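# Clear the closet and place every item on the desk

## Task

Remove each object from the closet and set it down on the desk. The robot must end upright and level, since a fall or tilt fails the task, and the objects must rest on the desk by themselves, not because the robot is still holding them.

## Robot and tools

ROBOT. A LinearBot: an omnidirectional wheeled base with a column about 1.75 m tall. A carriage rides up and down it (lift_m, 0 to 1 m) and carries two identical six-joint arms, left and right, each ending in a two-finger gripper. Each arm base sits about 0.57 m + lift_m above the floor, and carriage parts hang roughly 0.15 m lower. A hand reaches 0.78 m from its shoulder but only about 0.38 m below its arm base. A hand is about 0.16 m long and 0.1 m wide (0.14 m when open). Parked arm joints 1 to 6 are 0, 0.05, 0.05, 1.45, 0, 0; in that state the robot is about 0.95 m wide and 0.7 m long. Cameras: carriage_camera (on the carriage, facing forward, tilted about 20 degrees down), left_wrist_camera and right_wrist_camera (looking past the fingertips). The wheels are strong (7 N m).

FRAMES. Base frame: origin on the floor below the base centre, x forward, y left, z up. left_hand and right_hand are the midpoint between each hand's finger pads, in this frame; quat_wxyz is the hand's orientation (hand z along the fingers, fingers open along hand y; (1, 0, 0, 0) means pointing straight up with joints 1, 5, 6 at 0). Odometry frame is the base frame where the scene began; base_odometry counts wheel rotation only, so slip looks like travel. Heading is positive leftward, -3.142 to 3.142.

execute_actions. Argument actions: a list holding one action or none (none only reports state and images). An action may contain base, joints, or both; they start together and may finish at different times. base holds exactly one key, each a relative offset from where the base last measured itself: translate_m (metres, forward positive, -2 to 2), strafe_m (metres, left positive, -2 to 2), or rotate_rad (radians, counter-clockwise positive, -6.3 to 6.3). joints is a map of absolute targets by name, one entry per joint, any subset: lift_m (m, 0 to 1); for each arm, prefix left_ or right_: joint1_rad -2.617 to 3.054 (swing about vertical, 0 forward, positive left), joint2_rad 0 to 3.141 (shoulder: 0 upper arm back and level, 1.57 upright, 3.14 forward and level), joint3_rad 0 to 3.141 (elbow: 0 folded, 3.14 straight), joint4_rad -1.57 to 1.57 (wrist pitch, positive lifts fingertips), joint5_rad -1.57 to 1.57 (wrist yaw, positive turns fingertips right, opposite to joint1), joint6_rad -2.094 to 2.094 (roll about the finger axis, positive clockwise seen from the forearm), gripper_m 0 to 0.093 (pad gap in metres). Arm joints move at up to 1.8 rad/s (1 to 3) and 2.7 rad/s (4 to 6). An action runs at most 15 s. Unknown keys or out-of-range values get the whole call rejected with no motion. Argument cameras: list of camera names or "all"; omitted, null or ["all"] returns every camera, [] returns none. Anything left out of an action may keep pushing toward its earlier target.

wait: seconds from 0 to 10; nothing new is commanded and the scene keeps running; returns state and images.
zoom_image: camera (one of the three) and region [x0, y0, x1, y1] in pixels from the top-left corner, at most 504 by 504, on that camera's most recent full image.
read_manual: section, only "licences"; returns licence text, no motion.
finished_scene: scene, the integer number of the scene being closed; irreversible; reports whether the task succeeded. Replying with no tool call also ends things.

RESULTS. base_status and joint_status tell how each commanded motion ended: done (for the base, wheels turned the commanded amount, slip included; tiny moves may fall short yet say done), off_target (stopped short, may still push), contact_stop or time_out (target dropped, holding where it stopped), not_followed (arm targets withheld by a self-collision check; the line "joint command not followed" plus a cause appears, and the targets may be retried on later actions), limit_stop_at_motor_heat. A gripper gripping something normally reads off_target. on_its_own lists what was not commanded; its "held at" is the held target, not the actual position. motor_effort is percent of max, positive toward larger joint values, with the peak in brackets; readings carry fixed bias and noise. Rising lift effort means load; lift effort dropping as it lowers means a hand is resting on something. drive_wheels (ignore sign) higher at rest than after a free move means the base is pressing on something. Warning lines: MOTOR HOT (from 75 °C), OVER-TEMPERATURE FAULT (at 90 °C the arm pauses 10 s; at 100 °C it goes limp and drops), ARM HIT (arm struck the robot hard). After a stopped call, later motion calls in the same reply are skipped.

CAUTIONS. The robot cannot right itself after tipping, and no reading shows a lean; check the images. Risk grows with a high carriage, stretched arms, loads, pulling, and abrupt stops; about 1.5 kg per hand on two forward-stretched arms can topple it. After a blocked drive, back off about 0.2 m along the way you came (or turn back), repeat if still pressing. Never reverse into a table edge the column might catch. Arms have no contact stop and snap to target when freed. Hand readings drift at long reach; a level hand sags 10 to 17 cm under 1 kg. Grip force is about 45 to 60 N per pad. Keep the arms from pressing or striking each other; if withheld, move only that arm clear first. Stretched arms heat quickly even when empty, including while you think, since the robot holds its last command during your reply. Loose objects may occasionally be nudged. Avoid drops, slams and hard pushes; release items so they sit stably on the desk.

Each tool is called after "Call:" as name(argument=value, ...), one argument or row to a line, values as JSON.

## Session

Call:
execute_actions(
  actions=[],
)

Scene clock: 0.00 s.
base_odometry: x=+0.000 y=+0.000 heading=+0.000 (m, m, rad; odometry frame)
base_status: not commanded
joint_positions: lift_m=+0.300 left_joint1_rad=+0.007 left_joint2_rad=+0.054 left_joint3_rad=+0.054 left_joint4_rad=+1.427 left_joint5_rad=+0.046 left_joint6_rad=-0.013 left_gripper_m=+0.094 right_joint1_rad=+0.015 right_joint2_rad=+0.059 right_joint3_rad=+0.038 right_joint4_rad=+1.421 right_joint5_rad=-0.046 right_joint6_rad=+0.000 right_gripper_m=+0.094
joint_status: not commanded
motor_effort: lift_m=+24 drive_wheels=-1 (%)
left_hand: x=+0.2973 y=+0.3043 z=+1.3302 quat_wxyz=(+0.997, +0.022, +0.072, -0.005) (m; base frame)
right_hand: x=+0.3053 y=-0.3033 z=+1.3251 quat_wxyz=(+0.996, -0.023, +0.086, +0.009) (m; base frame)
pictures: carriage_camera, left_wrist_camera, right_wrist_camera
Images, in order (width x height): carriage_camera 504x504, left_wrist_camera 504x504, right_wrist_camera 504x504.

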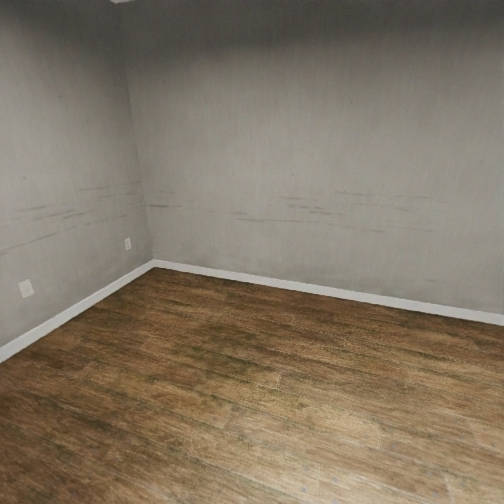

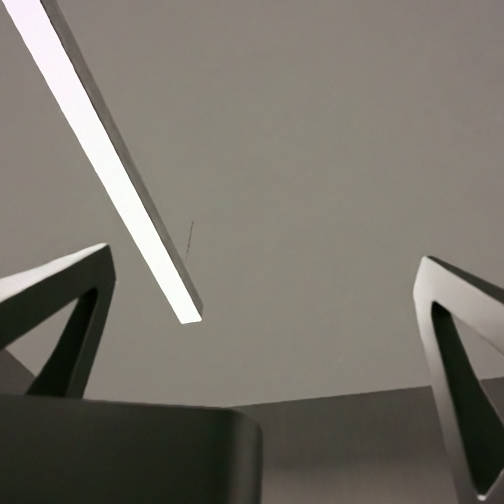

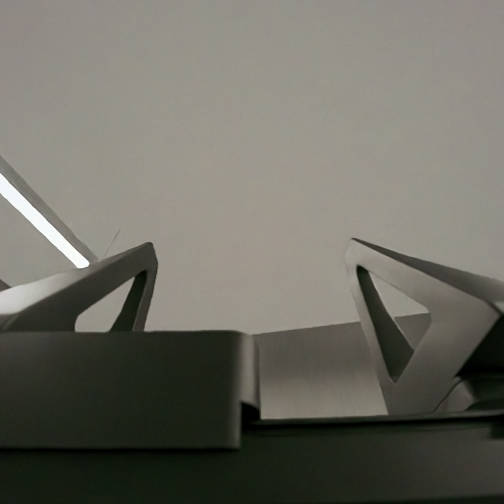

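Call:
execute_actions(
  actions=[
    {"base":{"rotate_rad":-1.57}},
  ],
  cameras=["carriage_camera"],
)

Call:
execute_actions(
  actions=[
    {"base":{"rotate_rad":-1.57}},
  ],
  cameras=["carriage_camera"],
)

Scene clock: 4.17 s.
base_odometry: x=+0.000 y=+0.000 heading=-1.570 (m, m, rad; odometry frame)
base_status: done
joint_positions: lift_m=+0.300 left_joint1_rad=+0.007 left_joint2_rad=+0.054 left_joint3_rad=+0.054 left_joint4_rad=+1.427 left_joint5_rad=+0.046 left_joint6_rad=-0.013 left_gripper_m=+0.094 right_joint1_rad=+0.015 right_joint2_rad=+0.059 right_joint3_rad=+0.038 right_joint4_rad=+1.421 right_joint5_rad=-0.046 right_joint6_rad=+0.000 right_gripper_m=+0.094
joint_status: not commanded
motor_effort: lift_m=+23(20) drive_wheels=+3(11) (%)
left_hand: x=+0.2973 y=+0.3043 z=+1.3302 quat_wxyz=(+0.997, +0.022, +0.072, -0.005) (m; base frame)
right_hand: x=+0.3053 y=-0.3033 z=+1.3251 quat_wxyz=(+0.996, -0.023, +0.086, +0.009) (m; base frame)
pictures: carriage_camera
Images, in order (width x height): carriage_camera 504x504.

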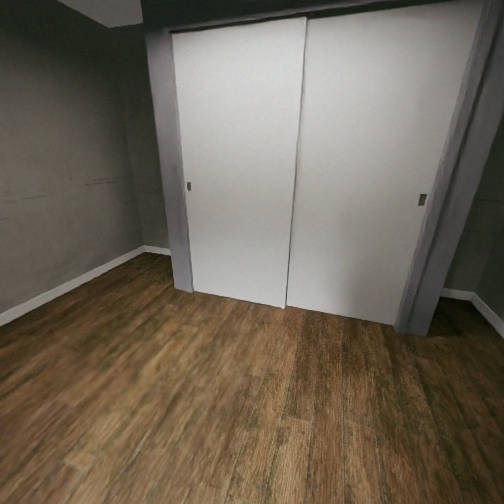

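Scene clock: 7.27 s.
base_odometry: x=+0.000 y=+0.000 heading=-3.139 (m, m, rad; odometry frame)
base_status: done
joint_positions: lift_m=+0.300 left_joint1_rad=+0.007 left_joint2_rad=+0.054 left_joint3_rad=+0.054 left_joint4_rad=+1.426 left_joint5_rad=+0.046 left_joint6_rad=-0.013 left_gripper_m=+0.094 right_joint1_rad=+0.015 right_joint2_rad=+0.059 right_joint3_rad=+0.038 right_joint4_rad=+1.420 right_joint5_rad=-0.046 right_joint6_rad=+0.000 right_gripper_m=+0.094
joint_status: not commanded
motor_effort: lift_m=+20(21) drive_wheels=+3(10) (%)
left_hand: x=+0.2974 y=+0.3043 z=+1.3302 quat_wxyz=(+0.997, +0.022, +0.072, -0.005) (m; base frame)
right_hand: x=+0.3054 y=-0.3033 z=+1.3251 quat_wxyz=(+0.996, -0.023, +0.086, +0.009) (m; base frame)
pictures: carriage_camera
Images, in order (width x height): carriage_camera 504x504.

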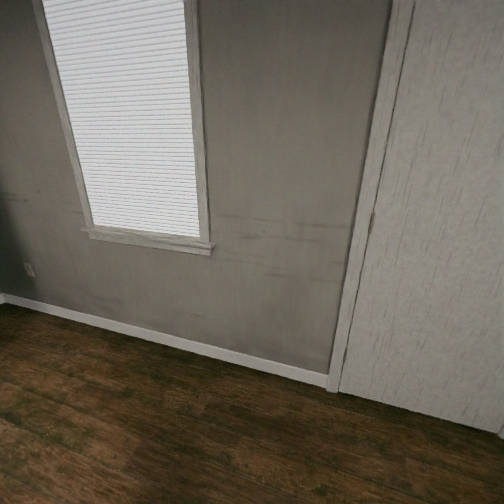

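Call:
execute_actions(
  actions=[
    {"base":{"rotate_rad":-1.57}},
  ],
  cameras=["carriage_camera"],
)

Scene clock: 11.13 s.
base_odometry: x=+0.000 y=+0.000 heading=+1.574 (m, m, rad; odometry frame)
base_status: done
joint_positions: lift_m=+0.300 left_joint1_rad=+0.007 left_joint2_rad=+0.054 left_joint3_rad=+0.054 left_joint4_rad=+1.426 left_joint5_rad=+0.046 left_joint6_rad=-0.013 left_gripper_m=+0.094 right_joint1_rad=+0.015 right_joint2_rad=+0.059 right_joint3_rad=+0.038 right_joint4_rad=+1.420 right_joint5_rad=-0.046 right_joint6_rad=+0.000 right_gripper_m=+0.094
joint_status: not commanded
motor_effort: lift_m=+23(22) drive_wheels=+3(11) (%)
left_hand: x=+0.2974 y=+0.3043 z=+1.3302 quat_wxyz=(+0.997, +0.022, +0.072, -0.005) (m; base frame)
right_hand: x=+0.3054 y=-0.3033 z=+1.3251 quat_wxyz=(+0.996, -0.023, +0.086, +0.009) (m; base frame)
pictures: carriage_camera
Images, in order (width x height): carriage_camera 504x504.

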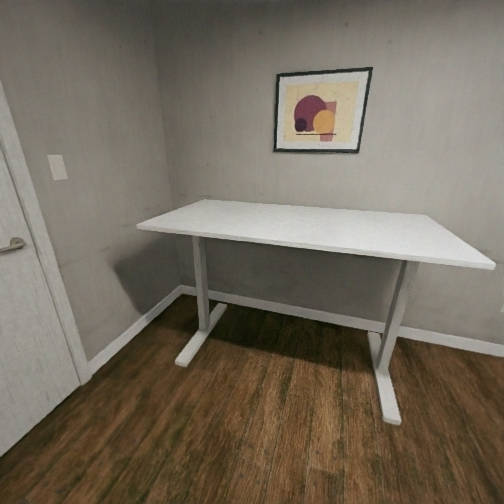

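Call:
execute_actions(
  actions=[
    {"base":{"rotate_rad":2.825}},
  ],
  cameras=[],
)

Call:
execute_actions(
  actions=[
    {"base":{"translate_m":1.0}},
  ],
  cameras=["carriage_camera"],
)

Scene clock: 18.50 s.
base_odometry: x=+0.000 y=+0.000 heading=-1.884 (m, m, rad; odometry frame)
base_status: done
joint_positions: lift_m=+0.300 left_joint1_rad=+0.007 left_joint2_rad=+0.054 left_joint3_rad=+0.054 left_joint4_rad=+1.426 left_joint5_rad=+0.046 left_joint6_rad=-0.013 left_gripper_m=+0.094 right_joint1_rad=+0.015 right_joint2_rad=+0.059 right_joint3_rad=+0.038 right_joint4_rad=+1.417 right_joint5_rad=-0.046 right_joint6_rad=+0.000 right_gripper_m=+0.094
joint_status: not commanded
motor_effort: lift_m=+22(22) drive_wheels=+3(12) (%)
left_hand: x=+0.2976 y=+0.3043 z=+1.3301 quat_wxyz=(+0.997, +0.022, +0.073, -0.005) (m; base frame)
right_hand: x=+0.3061 y=-0.3033 z=+1.3249 quat_wxyz=(+0.996, -0.023, +0.087, +0.009) (m; base frame)
pictures: none
No camera images: the call's "cameras" was empty. Leave "cameras" out to get every camera's image.

Scene clock: 22.90 s.
base_odometry: x=-0.307 y=-0.952 heading=-1.884 (m, m, rad; odometry frame)
base_status: done
joint_positions: lift_m=+0.300 left_joint1_rad=+0.007 left_joint2_rad=+0.054 left_joint3_rad=+0.054 left_joint4_rad=+1.425 left_joint5_rad=+0.046 left_joint6_rad=-0.013 left_gripper_m=+0.094 right_joint1_rad=+0.015 right_joint2_rad=+0.059 right_joint3_rad=+0.038 right_joint4_rad=+1.418 right_joint5_rad=-0.046 right_joint6_rad=+0.000 right_gripper_m=+0.094
joint_status: not commanded
motor_effort: lift_m=+24(22) drive_wheels=-6(18) (%)
left_hand: x=+0.2977 y=+0.3043 z=+1.3301 quat_wxyz=(+0.997, +0.022, +0.073, -0.005) (m; base frame)
right_hand: x=+0.3060 y=-0.3033 z=+1.3250 quat_wxyz=(+0.996, -0.023, +0.087, +0.009) (m; base frame)
pictures: carriage_camera
Images, in order (width x height): carriage_camera 504x504.

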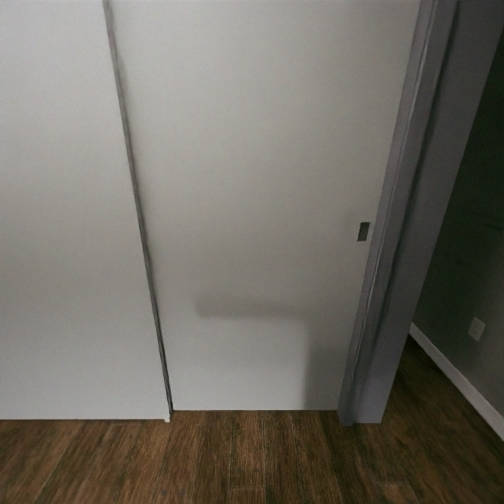

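Call:
zoom_image(
  camera="carriage_camera",
  region=[320,190,420,270],
)

Region (320, 190, 420, 270) of carriage_camera's 504x504 image, scaled by 5.040, with more detail than that image has; it fills the top 403 rows of this view, and the rest is white.

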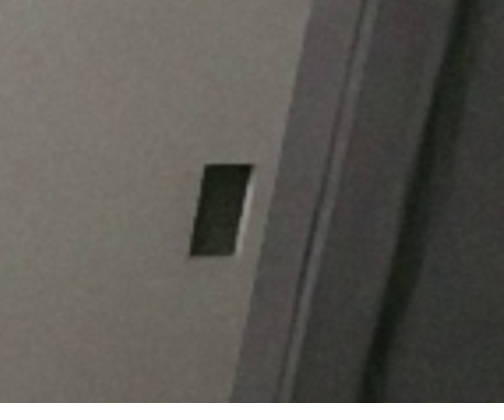

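Call:
execute_actions(
  actions=[
    {"base":{"translate_m":0.3},"joints":{"lift_m":0.18,"right_joint2_rad":1.4,"right_joint3_rad":0.7,"right_joint4_rad":0.7}},
  ],
)

Scene clock: 30.30 s.
base_odometry: x=-0.399 y=-1.237 heading=-1.883 (m, m, rad; odometry frame)
base_status: done
joint_positions: lift_m=+0.180 left_joint1_rad=+0.007 left_joint2_rad=+0.054 left_joint3_rad=+0.054 left_joint4_rad=+1.426 left_joint5_rad=+0.046 left_joint6_rad=-0.013 left_gripper_m=+0.094 right_joint1_rad=+0.015 right_joint2_rad=+1.391 right_joint3_rad=+0.695 right_joint4_rad=+0.704 right_joint5_rad=-0.046 right_joint6_rad=+0.000 right_gripper_m=+0.094
joint_status: all done
motor_effort: lift_m=+25(23) drive_wheels=-7(14) (%)
left_hand: x=+0.2975 y=+0.3043 z=+1.2101 quat_wxyz=(+0.997, +0.022, +0.072, -0.005) (m; base frame)
right_hand: x=+0.7055 y=-0.2972 z=+1.0430 quat_wxyz=(+0.709, -0.022, +0.704, +0.021) (m; base frame)
pictures: carriage_camera, left_wrist_camera, right_wrist_camera
Images, in order (width x height): carriage_camera 504x504, left_wrist_camera 504x504, right_wrist_camera 504x504.

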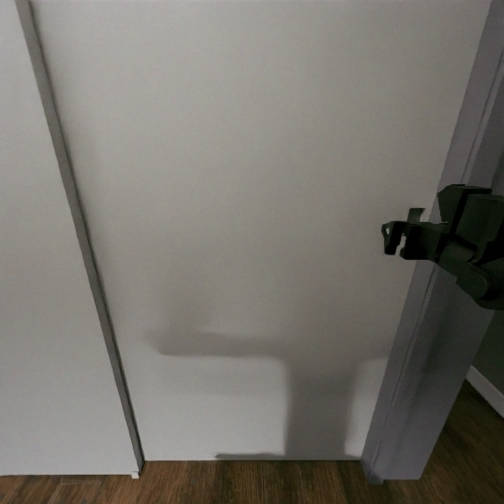

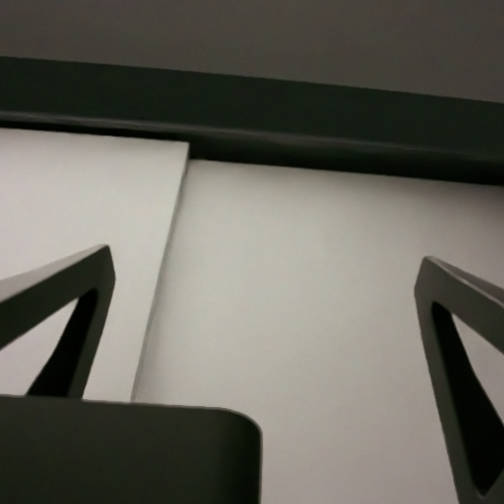

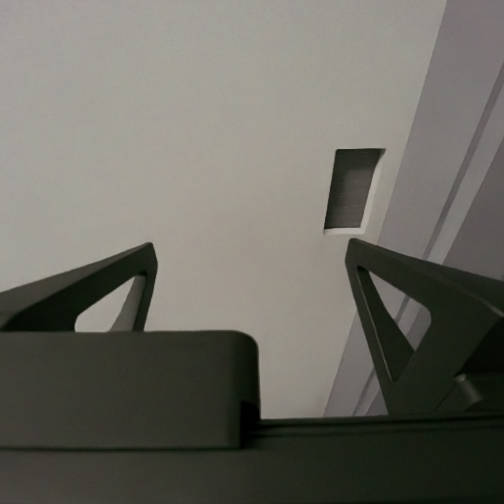

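Call:
execute_actions(
  actions=[
    {"base":{"strafe_m":-0.045},"joints":{"lift_m":0.14,"right_joint5_rad":0.32}},
  ],
  cameras=[],
)

Call:
execute_actions(
  actions=[
    {"base":{"translate_m":0.09}},
  ],
  cameras=["carriage_camera","right_wrist_camera"],
)

Scene clock: 32.87 s.
base_odometry: x=-0.442 y=-1.224 heading=-1.883 (m, m, rad; odometry frame)
base_status: done
joint_positions: lift_m=+0.140 left_joint1_rad=+0.007 left_joint2_rad=+0.054 left_joint3_rad=+0.054 left_joint4_rad=+1.426 left_joint5_rad=+0.045 left_joint6_rad=-0.013 left_gripper_m=+0.094 right_joint1_rad=+0.015 right_joint2_rad=+1.391 right_joint3_rad=+0.697 right_joint4_rad=+0.704 right_joint5_rad=+0.315 right_joint6_rad=+0.000 right_gripper_m=+0.094
joint_status: all done
motor_effort: lift_m=+27(25) drive_wheels=-4(10) (%)
left_hand: x=+0.2975 y=+0.3044 z=+1.1700 quat_wxyz=(+0.997, +0.022, +0.072, -0.005) (m; base frame)
right_hand: x=+0.6984 y=-0.3585 z=+1.0043 quat_wxyz=(+0.703, +0.106, +0.695, -0.105) (m; base frame)
pictures: none
No camera images: the call's "cameras" was empty. Leave "cameras" out to get every camera's image.

Scene clock: 34.37 s.
base_odometry: x=-0.469 y=-1.306 heading=-1.884 (m, m, rad; odometry frame)
base_status: translate_m contact_stop (by the wheels' count: +0.087 of +0.090)
joint_positions: lift_m=+0.140 left_joint1_rad=+0.007 left_joint2_rad=+0.054 left_joint3_rad=+0.054 left_joint4_rad=+1.425 left_joint5_rad=+0.045 left_joint6_rad=-0.013 left_gripper_m=+0.094 right_joint1_rad=+0.031 right_joint2_rad=+1.369 right_joint3_rad=+0.677 right_joint4_rad=+0.702 right_joint5_rad=+0.452 right_joint6_rad=+0.000 right_gripper_m=+0.094
joint_status: not commanded
motor_effort: lift_m=+28(20) drive_wheels=+3(10) (%)
left_hand: x=+0.2979 y=+0.3044 z=+1.1700 quat_wxyz=(+0.997, +0.022, +0.073, -0.005) (m; base frame)
right_hand: x=+0.6856 y=-0.3737 z=+1.0035 quat_wxyz=(+0.695, +0.148, +0.688, -0.147) (m; base frame)
pictures: carriage_camera, right_wrist_camera
Images, in order (width x height): carriage_camera 504x504, right_wrist_camera 504x504.

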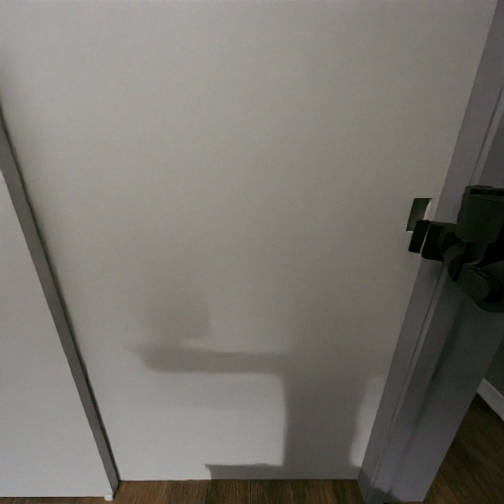

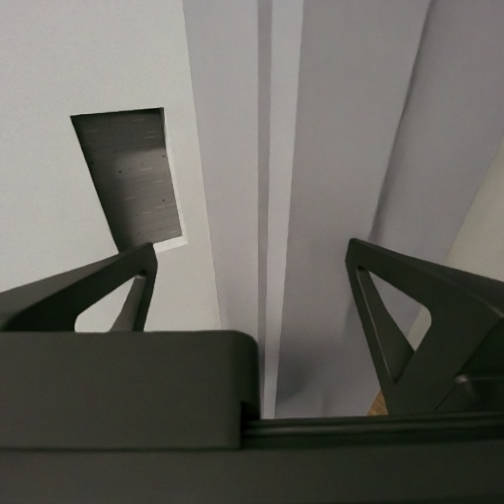

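Call:
execute_actions(
  actions=[
    {"base":{"translate_m":-0.07}},
  ],
  cameras=[],
)

Call:
execute_actions(
  actions=[
    {"base":{"strafe_m":0.05},"joints":{"lift_m":0.16,"right_joint1_rad":0,"right_joint2_rad":1.4,"right_joint3_rad":0.7,"right_joint5_rad":0.32}},
  ],
  cameras=[],
)

Call:
execute_actions(
  actions=[
    {"base":{"translate_m":0.07}},
  ],
  cameras=["carriage_camera","right_wrist_camera"],
)

Scene clock: 38.10 s.
base_odometry: x=-0.448 y=-1.240 heading=-1.884 (m, m, rad; odometry frame)
base_status: done
joint_positions: lift_m=+0.140 left_joint1_rad=+0.007 left_joint2_rad=+0.054 left_joint3_rad=+0.054 left_joint4_rad=+1.425 left_joint5_rad=+0.045 left_joint6_rad=-0.013 left_gripper_m=+0.094 right_joint1_rad=+0.017 right_joint2_rad=+1.378 right_joint3_rad=+0.688 right_joint4_rad=+0.706 right_joint5_rad=+0.327 right_joint6_rad=+0.000 right_gripper_m=+0.094
joint_status: not commanded
motor_effort: lift_m=+25(24) drive_wheels=-5(12) (%)
left_hand: x=+0.2979 y=+0.3044 z=+1.1700 quat_wxyz=(+0.997, +0.022, +0.073, -0.005) (m; base frame)
right_hand: x=+0.6950 y=-0.3596 z=+1.0058 quat_wxyz=(+0.704, +0.110, +0.693, -0.108) (m; base frame)
pictures: none
No camera images: the call's "cameras" was empty. Leave "cameras" out to get every camera's image.

Scene clock: 39.27 s.
base_odometry: x=-0.400 y=-1.255 heading=-1.884 (m, m, rad; odometry frame)
base_status: done
joint_positions: lift_m=+0.160 left_joint1_rad=+0.007 left_joint2_rad=+0.054 left_joint3_rad=+0.054 left_joint4_rad=+1.425 left_joint5_rad=+0.046 left_joint6_rad=-0.013 left_gripper_m=+0.094 right_joint1_rad=+0.004 right_joint2_rad=+1.384 right_joint3_rad=+0.697 right_joint4_rad=+0.712 right_joint5_rad=+0.325 right_joint6_rad=+0.000 right_gripper_m=+0.094
joint_status: all done
motor_effort: lift_m=+21(25) drive_wheels=+1(13) (%)
left_hand: x=+0.2978 y=+0.3043 z=+1.1901 quat_wxyz=(+0.997, +0.022, +0.073, -0.005) (m; base frame)
right_hand: x=+0.6962 y=-0.3649 z=+1.0289 quat_wxyz=(+0.707, +0.114, +0.689, -0.111) (m; base frame)
pictures: none
No camera images: the call's "cameras" was empty. Leave "cameras" out to get every camera's image.

Scene clock: 40.60 s.
base_odometry: x=-0.422 y=-1.322 heading=-1.883 (m, m, rad; odometry frame)
base_status: done
joint_positions: lift_m=+0.160 left_joint1_rad=+0.007 left_joint2_rad=+0.054 left_joint3_rad=+0.054 left_joint4_rad=+1.425 left_joint5_rad=+0.046 left_joint6_rad=-0.013 left_gripper_m=+0.094 right_joint1_rad=+0.004 right_joint2_rad=+1.384 right_joint3_rad=+0.697 right_joint4_rad=+0.711 right_joint5_rad=+0.325 right_joint6_rad=+0.000 right_gripper_m=+0.094
joint_status: not commanded
motor_effort: lift_m=+27(25) drive_wheels=-5(9) (%)
left_hand: x=+0.2979 y=+0.3043 z=+1.1901 quat_wxyz=(+0.997, +0.022, +0.073, -0.005) (m; base frame)
right_hand: x=+0.6962 y=-0.3649 z=+1.0286 quat_wxyz=(+0.706, +0.114, +0.690, -0.112) (m; base frame)
pictures: carriage_camera, right_wrist_camera
Images, in order (width x height): carriage_camera 504x504, right_wrist_camera 504x504.

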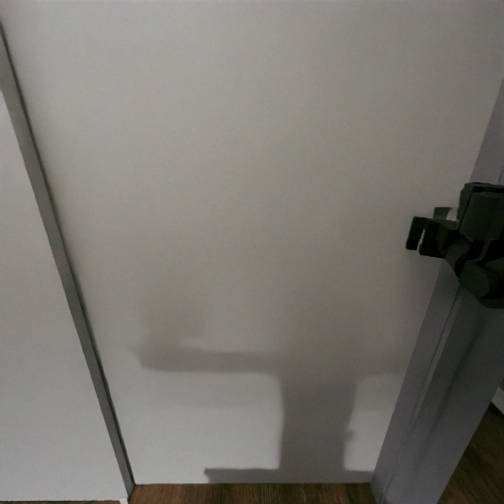

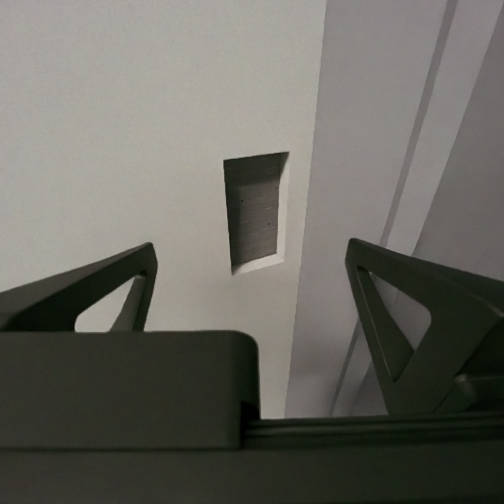

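Call:
execute_actions(
  actions=[
    {"base":{"strafe_m":-0.015},"joints":{"right_gripper_m":0}},
  ],
  cameras=[],
)

Call:
execute_actions(
  actions=[
    {"base":{"translate_m":0.05}},
  ],
  cameras=["carriage_camera","right_wrist_camera"],
)

Scene clock: 42.87 s.
base_odometry: x=-0.436 y=-1.317 heading=-1.883 (m, m, rad; odometry frame)
base_status: done
joint_positions: lift_m=+0.160 left_joint1_rad=+0.007 left_joint2_rad=+0.054 left_joint3_rad=+0.054 left_joint4_rad=+1.425 left_joint5_rad=+0.046 left_joint6_rad=-0.013 left_gripper_m=+0.094 right_joint1_rad=+0.004 right_joint2_rad=+1.384 right_joint3_rad=+0.697 right_joint4_rad=+0.711 right_joint5_rad=+0.324 right_joint6_rad=+0.000 right_gripper_m=+0.000
joint_status: all done
motor_effort: lift_m=+22(24) drive_wheels=+2(5) (%)
left_hand: x=+0.2979 y=+0.3043 z=+1.1901 quat_wxyz=(+0.997, +0.022, +0.073, -0.005) (m; base frame)
right_hand: x=+0.6963 y=-0.3647 z=+1.0286 quat_wxyz=(+0.706, +0.114, +0.690, -0.111) (m; base frame)
pictures: none
No camera images: the call's "cameras" was empty. Leave "cameras" out to get every camera's image.

Scene clock: 44.03 s.
base_odometry: x=-0.451 y=-1.365 heading=-1.884 (m, m, rad; odometry frame)
base_status: done
joint_positions: lift_m=+0.160 left_joint1_rad=+0.007 left_joint2_rad=+0.054 left_joint3_rad=+0.054 left_joint4_rad=+1.425 left_joint5_rad=+0.046 left_joint6_rad=-0.013 left_gripper_m=+0.094 right_joint1_rad=+0.003 right_joint2_rad=+1.384 right_joint3_rad=+0.697 right_joint4_rad=+0.710 right_joint5_rad=+0.332 right_joint6_rad=+0.000 right_gripper_m=+0.000
joint_status: not commanded
motor_effort: lift_m=+24(20) drive_wheels=+2(9) (%)
left_hand: x=+0.2978 y=+0.3043 z=+1.1901 quat_wxyz=(+0.997, +0.022, +0.073, -0.005) (m; base frame)
right_hand: x=+0.6958 y=-0.3665 z=+1.0284 quat_wxyz=(+0.705, +0.117, +0.690, -0.114) (m; base frame)
pictures: carriage_camera, right_wrist_camera
Images, in order (width x height): carriage_camera 504x504, right_wrist_camera 504x504.

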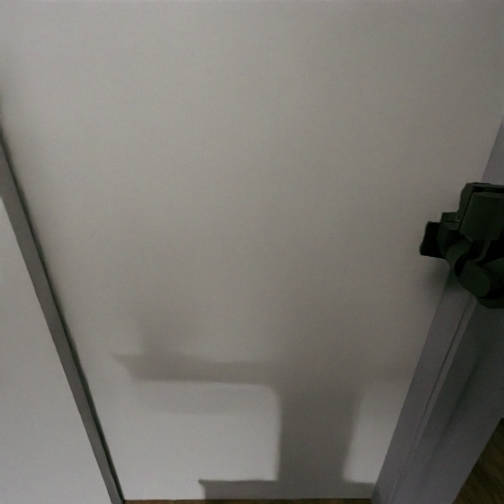

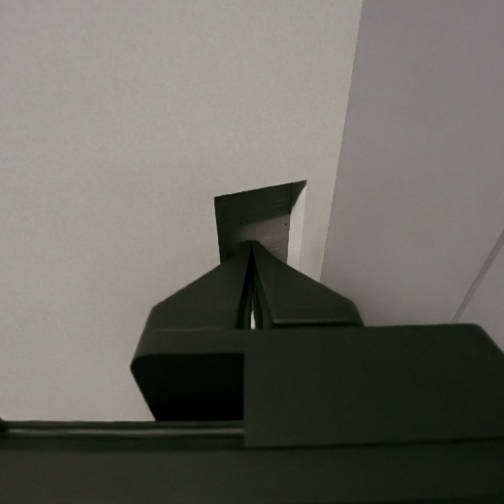

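Call:
execute_actions(
  actions=[
    {"base":{"translate_m":0.012}},
  ],
  cameras=["right_wrist_camera"],
)

Call:
execute_actions(
  actions=[
    {"base":{"strafe_m":0.12},"joints":{"right_joint5_rad":0.2}},
  ],
  cameras=["carriage_camera","right_wrist_camera"],
)

Scene clock: 45.77 s.
base_odometry: x=-0.455 y=-1.376 heading=-1.885 (m, m, rad; odometry frame)
base_status: translate_m contact_stop (by the wheels' count: +0.012 of +0.012)
joint_positions: lift_m=+0.160 left_joint1_rad=+0.007 left_joint2_rad=+0.054 left_joint3_rad=+0.054 left_joint4_rad=+1.425 left_joint5_rad=+0.046 left_joint6_rad=-0.013 left_gripper_m=+0.094 right_joint1_rad=-0.001 right_joint2_rad=+1.373 right_joint3_rad=+0.688 right_joint4_rad=+0.710 right_joint5_rad=+0.416 right_joint6_rad=+0.000 right_gripper_m=+0.000
joint_status: not commanded
motor_effort: lift_m=+23(23) drive_wheels=+3(14) (%)
left_hand: x=+0.2978 y=+0.3043 z=+1.1901 quat_wxyz=(+0.997, +0.022, +0.073, -0.005) (m; base frame)
right_hand: x=+0.6875 y=-0.3817 z=+1.0287 quat_wxyz=(+0.700, +0.148, +0.683, -0.145) (m; base frame)
pictures: right_wrist_camera
Images, in order (width x height): right_wrist_camera 504x504.

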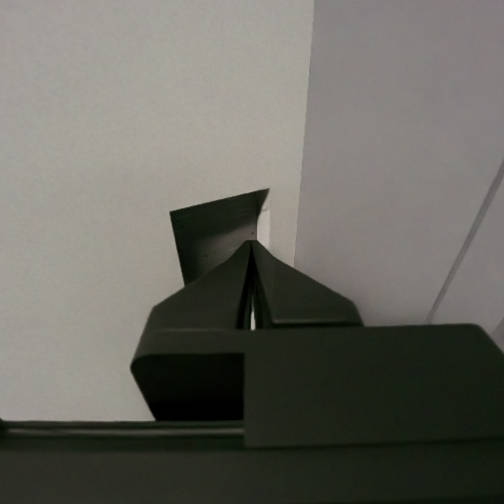

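not run: a stop came earlier in this reply.

At the bottom of the recess.

Call:
execute_actions(
  actions=[
    {"base":{"translate_m":-0.012}},
  ],
  cameras=[],
)

Call:
execute_actions(
  actions=[
    {"base":{"strafe_m":0.12},"joints":{"right_joint5_rad":0.3}},
  ],
  cameras=["carriage_camera","right_wrist_camera"],
)

Scene clock: 47.33 s.
base_odometry: x=-0.451 y=-1.364 heading=-1.885 (m, m, rad; odometry frame)
base_status: done
joint_positions: lift_m=+0.160 left_joint1_rad=+0.007 left_joint2_rad=+0.054 left_joint3_rad=+0.054 left_joint4_rad=+1.425 left_joint5_rad=+0.046 left_joint6_rad=-0.013 left_gripper_m=+0.094 right_joint1_rad=-0.002 right_joint2_rad=+1.373 right_joint3_rad=+0.688 right_joint4_rad=+0.711 right_joint5_rad=+0.329 right_joint6_rad=+0.000 right_gripper_m=+0.000
joint_status: not commanded
motor_effort: lift_m=+19(24) drive_wheels=-2(11) (%)
left_hand: x=+0.2978 y=+0.3043 z=+1.1901 quat_wxyz=(+0.997, +0.022, +0.073, -0.005) (m; base frame)
right_hand: x=+0.6929 y=-0.3681 z=+1.0291 quat_wxyz=(+0.706, +0.118, +0.688, -0.115) (m; base frame)
pictures: none
No camera images: the call's "cameras" was empty. Leave "cameras" out to get every camera's image.

Scene clock: 49.00 s.
base_odometry: x=-0.337 y=-1.402 heading=-1.885 (m, m, rad; odometry frame)
base_status: done
joint_positions: lift_m=+0.160 left_joint1_rad=+0.007 left_joint2_rad=+0.054 left_joint3_rad=+0.054 left_joint4_rad=+1.425 left_joint5_rad=+0.046 left_joint6_rad=-0.013 left_gripper_m=+0.094 right_joint1_rad=-0.031 right_joint2_rad=+1.373 right_joint3_rad=+0.688 right_joint4_rad=+0.711 right_joint5_rad=+0.431 right_joint6_rad=+0.000 right_gripper_m=+0.000
joint_status: right_joint5_rad off_target (ended at +0.431, target +0.300)
motor_effort: lift_m=+22(24) drive_wheels=+1(13) (%)
left_hand: x=+0.2978 y=+0.3043 z=+1.1901 quat_wxyz=(+0.997, +0.022, +0.073, -0.005) (m; base frame)
right_hand: x=+0.6841 y=-0.3969 z=+1.0290 quat_wxyz=(+0.697, +0.164, +0.679, -0.160) (m; base frame)
pictures: carriage_camera, right_wrist_camera
Images, in order (width x height): carriage_camera 504x504, right_wrist_camera 504x504.

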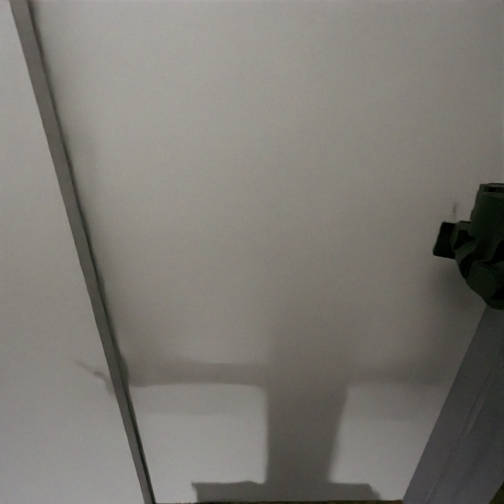

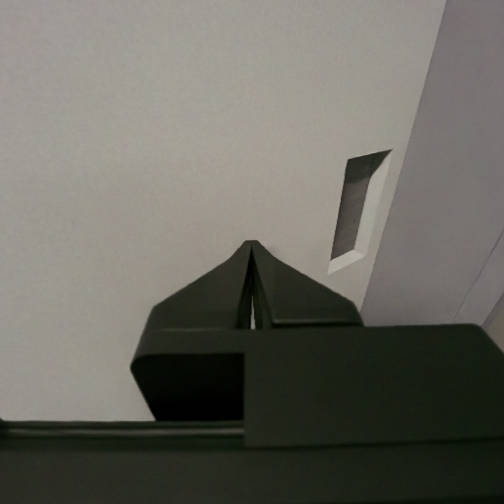

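Call:
execute_actions(
  actions=[
    {"base":{"translate_m":-0.04},"joints":{"right_joint5_rad":-0.22,"right_gripper_m":0.093}},
  ],
  cameras=[],
)

Call:
execute_actions(
  actions=[
    {"base":{"strafe_m":-0.14}},
  ],
  cameras=["right_wrist_camera"],
)

Scene clock: 53.30 s.
base_odometry: x=-0.325 y=-1.364 heading=-1.885 (m, m, rad; odometry frame)
base_status: done
joint_positions: lift_m=+0.160 left_joint1_rad=+0.007 left_joint2_rad=+0.054 left_joint3_rad=+0.054 left_joint4_rad=+1.425 left_joint5_rad=+0.046 left_joint6_rad=-0.013 left_gripper_m=+0.094 right_joint1_rad=+0.001 right_joint2_rad=+1.373 right_joint3_rad=+0.688 right_joint4_rad=+0.711 right_joint5_rad=-0.211 right_joint6_rad=+0.000 right_gripper_m=+0.093
joint_status: all done
motor_effort: lift_m=+25(23) drive_wheels=-3(15) (%)
left_hand: x=+0.2979 y=+0.3043 z=+1.1901 quat_wxyz=(+0.997, +0.022, +0.073, -0.005) (m; base frame)
right_hand: x=+0.6984 y=-0.2755 z=+1.0292 quat_wxyz=(+0.712, -0.076, +0.694, +0.074) (m; base frame)
pictures: none
No camera images: the call's "cameras" was empty. Leave "cameras" out to get every camera's image.

Scene clock: 55.17 s.
base_odometry: x=-0.458 y=-1.320 heading=-1.885 (m, m, rad; odometry frame)
base_status: done
joint_positions: lift_m=+0.160 left_joint1_rad=+0.007 left_joint2_rad=+0.054 left_joint3_rad=+0.054 left_joint4_rad=+1.425 left_joint5_rad=+0.046 left_joint6_rad=-0.013 left_gripper_m=+0.094 right_joint1_rad=+0.001 right_joint2_rad=+1.373 right_joint3_rad=+0.688 right_joint4_rad=+0.711 right_joint5_rad=-0.215 right_joint6_rad=+0.000 right_gripper_m=+0.093
joint_status: not commanded
motor_effort: lift_m=+20(22) drive_wheels=-3(10) (%)
left_hand: x=+0.2979 y=+0.3043 z=+1.1901 quat_wxyz=(+0.997, +0.022, +0.073, -0.005) (m; base frame)
right_hand: x=+0.6983 y=-0.2749 z=+1.0292 quat_wxyz=(+0.712, -0.077, +0.694, +0.075) (m; base frame)
pictures: right_wrist_camera
Images, in order (width x height): right_wrist_camera 504x504.

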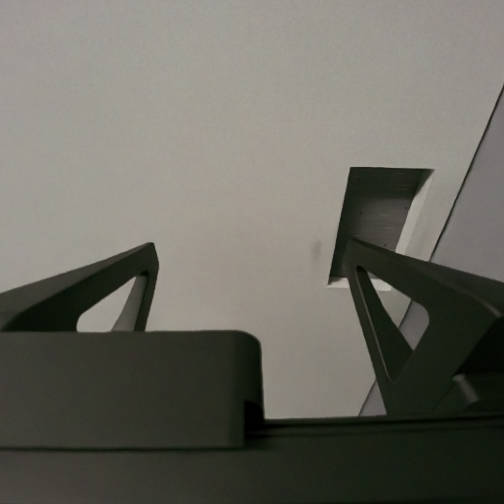

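Call:
execute_actions(
  actions=[
    {"base":{"strafe_m":-0.035},"joints":{"right_joint5_rad":-0.42}},
  ],
  cameras=["right_wrist_camera"],
)

Call:
execute_actions(
  actions=[
    {"base":{"translate_m":0.015}},
  ],
  cameras=["right_wrist_camera"],
)

Scene clock: 58.30 s.
base_odometry: x=-0.491 y=-1.309 heading=-1.885 (m, m, rad; odometry frame)
base_status: done
joint_positions: lift_m=+0.160 left_joint1_rad=+0.007 left_joint2_rad=+0.054 left_joint3_rad=+0.054 left_joint4_rad=+1.425 left_joint5_rad=+0.046 left_joint6_rad=-0.013 left_gripper_m=+0.094 right_joint1_rad=+0.001 right_joint2_rad=+1.373 right_joint3_rad=+0.688 right_joint4_rad=+0.711 right_joint5_rad=-0.414 right_joint6_rad=+0.000 right_gripper_m=+0.093
joint_status: all done
motor_effort: lift_m=+22(25) drive_wheels=+0(9) (%)
left_hand: x=+0.2979 y=+0.3043 z=+1.1901 quat_wxyz=(+0.997, +0.022, +0.073, -0.005) (m; base frame)
right_hand: x=+0.6877 y=-0.2423 z=+1.0289 quat_wxyz=(+0.701, -0.147, +0.683, +0.144) (m; base frame)
pictures: right_wrist_camera
Images, in order (width x height): right_wrist_camera 504x504.

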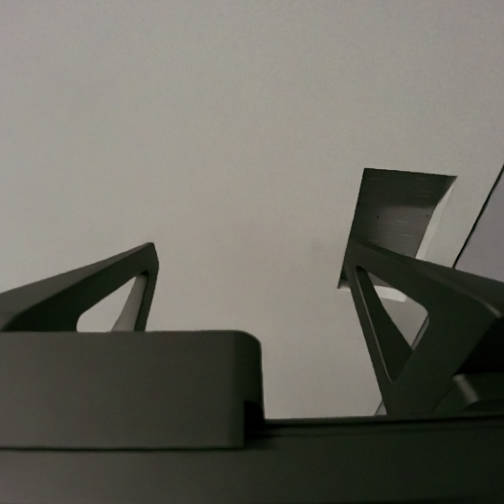

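Scene clock: 59.07 s.
base_odometry: x=-0.496 y=-1.323 heading=-1.886 (m, m, rad; odometry frame)
base_status: done
joint_positions: lift_m=+0.160 left_joint1_rad=+0.007 left_joint2_rad=+0.054 left_joint3_rad=+0.054 left_joint4_rad=+1.425 left_joint5_rad=+0.046 left_joint6_rad=-0.013 left_gripper_m=+0.094 right_joint1_rad=+0.001 right_joint2_rad=+1.379 right_joint3_rad=+0.688 right_joint4_rad=+0.711 right_joint5_rad=-0.414 right_joint6_rad=+0.000 right_gripper_m=+0.093
joint_status: not commanded
motor_effort: lift_m=+27(23) drive_wheels=+2(4) (%)
left_hand: x=+0.2979 y=+0.3043 z=+1.1901 quat_wxyz=(+0.997, +0.022, +0.073, -0.005) (m; base frame)
right_hand: x=+0.6887 y=-0.2423 z=+1.0263 quat_wxyz=(+0.699, -0.147, +0.685, +0.144) (m; base frame)
pictures: right_wrist_camera
Images, in order (width x height): right_wrist_camera 504x504.

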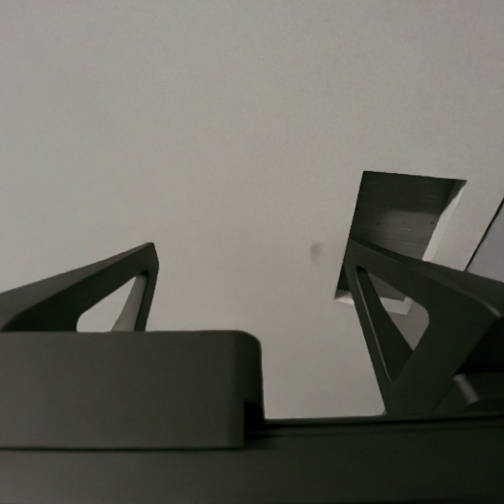

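Call:
execute_actions(
  actions=[
    {"base":{"strafe_m":-0.012}},
  ],
  cameras=[],
)

Call:
execute_actions(
  actions=[
    {"base":{"translate_m":0.02}},
  ],
  cameras=["right_wrist_camera"],
)

Scene clock: 60.73 s.
base_odometry: x=-0.507 y=-1.320 heading=-1.885 (m, m, rad; odometry frame)
base_status: done
joint_positions: lift_m=+0.160 left_joint1_rad=+0.007 left_joint2_rad=+0.054 left_joint3_rad=+0.054 left_joint4_rad=+1.425 left_joint5_rad=+0.046 left_joint6_rad=-0.013 left_gripper_m=+0.094 right_joint1_rad=+0.001 right_joint2_rad=+1.379 right_joint3_rad=+0.688 right_joint4_rad=+0.711 right_joint5_rad=-0.415 right_joint6_rad=+0.000 right_gripper_m=+0.093
joint_status: not commanded
motor_effort: lift_m=+23(26) drive_wheels=-4(8) (%)
left_hand: x=+0.2979 y=+0.3043 z=+1.1901 quat_wxyz=(+0.997, +0.022, +0.073, -0.005) (m; base frame)
right_hand: x=+0.6886 y=-0.2422 z=+1.0263 quat_wxyz=(+0.699, -0.147, +0.685, +0.145) (m; base frame)
pictures: none
No camera images: the call's "cameras" was empty. Leave "cameras" out to get every camera's image.

Scene clock: 61.60 s.
base_odometry: x=-0.514 y=-1.339 heading=-1.886 (m, m, rad; odometry frame)
base_status: done
joint_positions: lift_m=+0.160 left_joint1_rad=+0.007 left_joint2_rad=+0.054 left_joint3_rad=+0.054 left_joint4_rad=+1.425 left_joint5_rad=+0.046 left_joint6_rad=-0.013 left_gripper_m=+0.094 right_joint1_rad=+0.002 right_joint2_rad=+1.379 right_joint3_rad=+0.688 right_joint4_rad=+0.709 right_joint5_rad=-0.430 right_joint6_rad=+0.000 right_gripper_m=+0.093
joint_status: not commanded
motor_effort: lift_m=+29(26) drive_wheels=+3(7) (%)
left_hand: x=+0.2978 y=+0.3043 z=+1.1901 quat_wxyz=(+0.997, +0.022, +0.073, -0.005) (m; base frame)
right_hand: x=+0.6875 y=-0.2393 z=+1.0260 quat_wxyz=(+0.697, -0.153, +0.684, +0.150) (m; base frame)
pictures: right_wrist_camera
Images, in order (width x height): right_wrist_camera 504x504.

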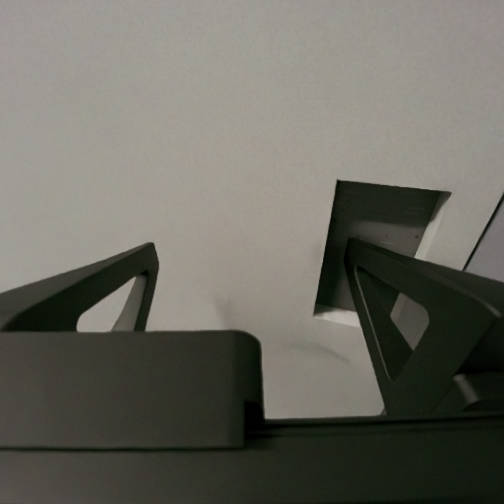

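Touching something; try pulling.

Call:
execute_actions(
  actions=[
    {"base":{"strafe_m":0.1},"joints":{"right_joint5_rad":-0.45}},
  ],
  cameras=["carriage_camera","right_wrist_camera"],
)

Scene clock: 64.03 s.
base_odometry: x=-0.419 y=-1.370 heading=-1.886 (m, m, rad; odometry frame)
base_status: done
joint_positions: lift_m=+0.160 left_joint1_rad=+0.007 left_joint2_rad=+0.054 left_joint3_rad=+0.054 left_joint4_rad=+1.425 left_joint5_rad=+0.046 left_joint6_rad=-0.013 left_gripper_m=+0.094 right_joint1_rad=-0.045 right_joint2_rad=+1.375 right_joint3_rad=+0.685 right_joint4_rad=+0.705 right_joint5_rad=-0.330 right_joint6_rad=+0.000 right_gripper_m=+0.093
joint_status: right_joint5_rad off_target (ended at -0.330, target -0.450)
motor_effort: lift_m=+24(21) drive_wheels=+2(15) (%)
left_hand: x=+0.2978 y=+0.3043 z=+1.1901 quat_wxyz=(+0.997, +0.022, +0.073, -0.005) (m; base frame)
right_hand: x=+0.6951 y=-0.2755 z=+1.0254 quat_wxyz=(+0.705, -0.101, +0.695, +0.099) (m; base frame)
pictures: carriage_camera, right_wrist_camera
Images, in order (width x height): carriage_camera 504x504, right_wrist_camera 504x504.

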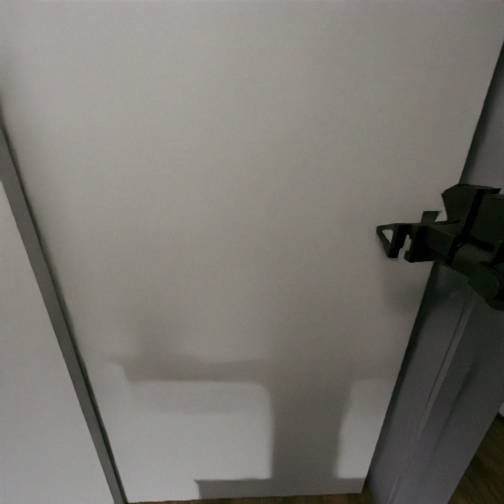

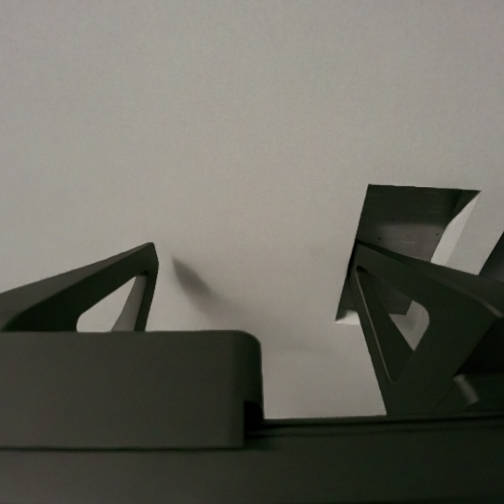

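Call:
execute_actions(
  actions=[
    {"base":{"strafe_m":0.6},"joints":{"right_joint5_rad":-0.47}},
  ],
  cameras=["carriage_camera","right_wrist_camera"],
)

Scene clock: 71.50 s.
base_odometry: x=+0.151 y=-1.557 heading=-1.887 (m, m, rad; odometry frame)
base_status: done
joint_positions: lift_m=+0.160 left_joint1_rad=+0.007 left_joint2_rad=+0.054 left_joint3_rad=+0.054 left_joint4_rad=+1.425 left_joint5_rad=+0.046 left_joint6_rad=-0.013 left_gripper_m=+0.094 right_joint1_rad=-0.149 right_joint2_rad=+1.200 right_joint3_rad=+0.546 right_joint4_rad=+0.676 right_joint5_rad=-0.393 right_joint6_rad=+0.006 right_gripper_m=+0.093
joint_status: right_joint5_rad off_target (ended at -0.393, target -0.470)
motor_effort: lift_m=+21(24) drive_wheels=+13(21) (%)
left_hand: x=+0.2978 y=+0.3043 z=+1.1901 quat_wxyz=(+0.997, +0.022, +0.073, -0.005) (m; base frame)
right_hand: x=+0.6542 y=-0.3045 z=+1.0224 quat_wxyz=(+0.709, -0.086, +0.695, +0.086) (m; base frame)
pictures: carriage_camera, right_wrist_camera
Images, in order (width x height): carriage_camera 504x504, right_wrist_camera 504x504.

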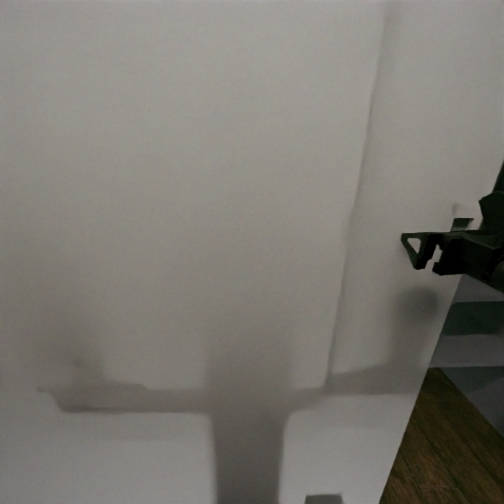

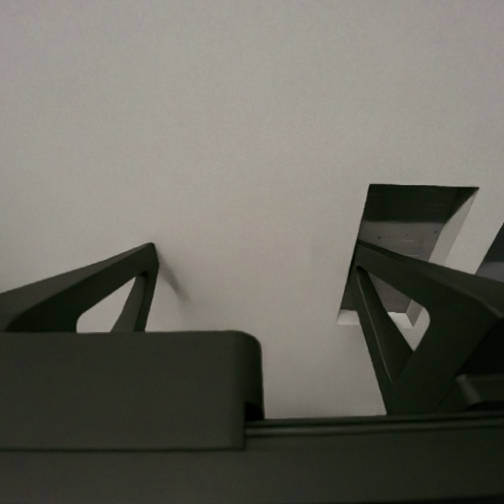

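Call:
execute_actions(
  actions=[
    {"base":{"translate_m":-0.5}},
  ],
  cameras=[],
)

Call:
execute_actions(
  actions=[
    {"base":{"strafe_m":-0.6},"joints":{"right_joint2_rad":0.7,"right_joint3_rad":0.3,"right_joint4_rad":0.4,"right_joint5_rad":-0.15}},
  ],
  cameras=["carriage_camera","right_wrist_camera"],
)

Scene clock: 74.10 s.
base_odometry: x=+0.176 y=-1.484 heading=-1.887 (m, m, rad; odometry frame)
base_status: translate_m contact_stop (by the wheels' count: -0.077 of -0.500)
joint_positions: lift_m=+0.160 left_joint1_rad=+0.007 left_joint2_rad=+0.054 left_joint3_rad=+0.054 left_joint4_rad=+1.427 left_joint5_rad=+0.046 left_joint6_rad=-0.013 left_gripper_m=+0.094 right_joint1_rad=-0.004 right_joint2_rad=+1.393 right_joint3_rad=+0.701 right_joint4_rad=+0.706 right_joint5_rad=-0.461 right_joint6_rad=+0.001 right_gripper_m=+0.093
joint_status: not commanded
on_its_own: right_joint5_rad moved -0.068 to your old target -0.470
motor_effort: lift_m=+25(24) drive_wheels=-2(19) (%)
left_hand: x=+0.2972 y=+0.3043 z=+1.1902 quat_wxyz=(+0.997, +0.022, +0.072, -0.005) (m; base frame)
right_hand: x=+0.6891 y=-0.2369 z=+1.0259 quat_wxyz=(+0.694, -0.161, +0.684, +0.159) (m; base frame)
pictures: none
No camera images: the call's "cameras" was empty. Leave "cameras" out to get every camera's image.

not run: a stop came earlier in this reply.

Call:
execute_actions(
  actions=[
    {"base":{"translate_m":-0.45},"joints":{"right_joint2_rad":0.7,"right_joint3_rad":0.3,"right_joint4_rad":0.4,"right_joint5_rad":-0.15}},
  ],
  cameras=["carriage_camera"],
)

Call:
execute_actions(
  actions=[
    {"base":{"strafe_m":-0.6}},
  ],
  cameras=["carriage_camera","right_wrist_camera"],
)

Scene clock: 78.07 s.
base_odometry: x=+0.316 y=-1.056 heading=-1.887 (m, m, rad; odometry frame)
base_status: done
joint_positions: lift_m=+0.160 left_joint1_rad=+0.007 left_joint2_rad=+0.054 left_joint3_rad=+0.054 left_joint4_rad=+1.427 left_joint5_rad=+0.046 left_joint6_rad=-0.013 left_gripper_m=+0.094 right_joint1_rad=-0.004 right_joint2_rad=+0.714 right_joint3_rad=+0.316 right_joint4_rad=+0.408 right_joint5_rad=-0.156 right_joint6_rad=+0.001 right_gripper_m=+0.093
joint_status: all done
motor_effort: lift_m=+21(24) drive_wheels=-3(10) (%)
left_hand: x=+0.2972 y=+0.3043 z=+1.1902 quat_wxyz=(+0.997, +0.022, +0.072, -0.005) (m; base frame)
right_hand: x=+0.5742 y=-0.2864 z=+1.0087 quat_wxyz=(+0.709, -0.054, +0.701, +0.054) (m; base frame)
pictures: carriage_camera
Images, in order (width x height): carriage_camera 504x504.

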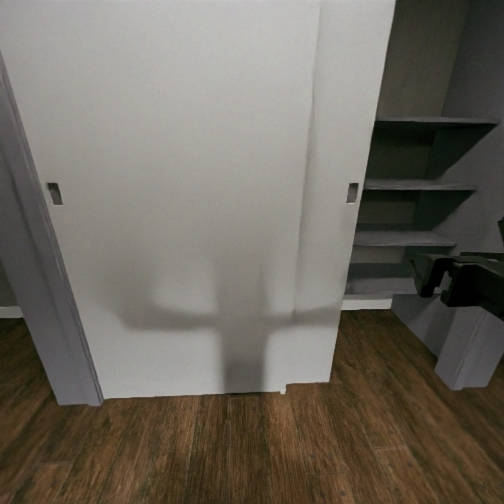

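Scene clock: 81.53 s.
base_odometry: x=-0.254 y=-0.869 heading=-1.888 (m, m, rad; odometry frame)
base_status: done
joint_positions: lift_m=+0.160 left_joint1_rad=+0.007 left_joint2_rad=+0.054 left_joint3_rad=+0.054 left_joint4_rad=+1.427 left_joint5_rad=+0.046 left_joint6_rad=-0.013 left_gripper_m=+0.094 right_joint1_rad=-0.004 right_joint2_rad=+0.714 right_joint3_rad=+0.316 right_joint4_rad=+0.408 right_joint5_rad=-0.155 right_joint6_rad=+0.001 right_gripper_m=+0.093
joint_status: not commanded
motor_effort: lift_m=+25(21) drive_wheels=-3(9) (%)
left_hand: x=+0.2972 y=+0.3043 z=+1.1902 quat_wxyz=(+0.997, +0.022, +0.072, -0.005) (m; base frame)
right_hand: x=+0.5742 y=-0.2865 z=+1.0087 quat_wxyz=(+0.709, -0.053, +0.701, +0.053) (m; base frame)
pictures: carriage_camera, right_wrist_camera
Images, in order (width x height): carriage_camera 504x504, right_wrist_camera 504x504.

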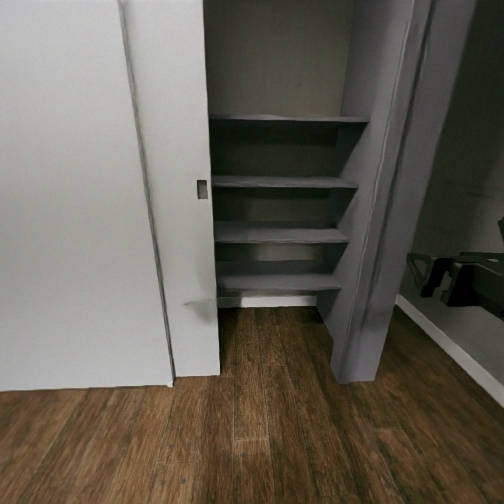

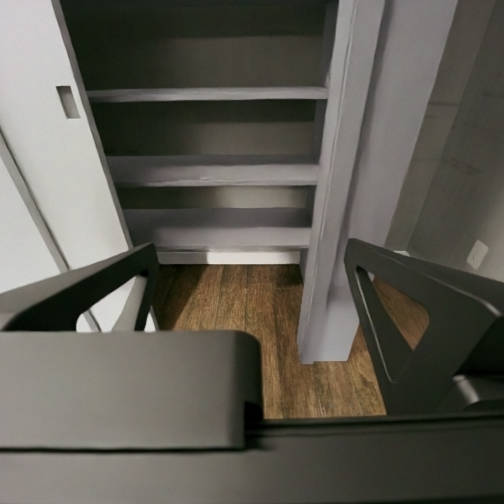

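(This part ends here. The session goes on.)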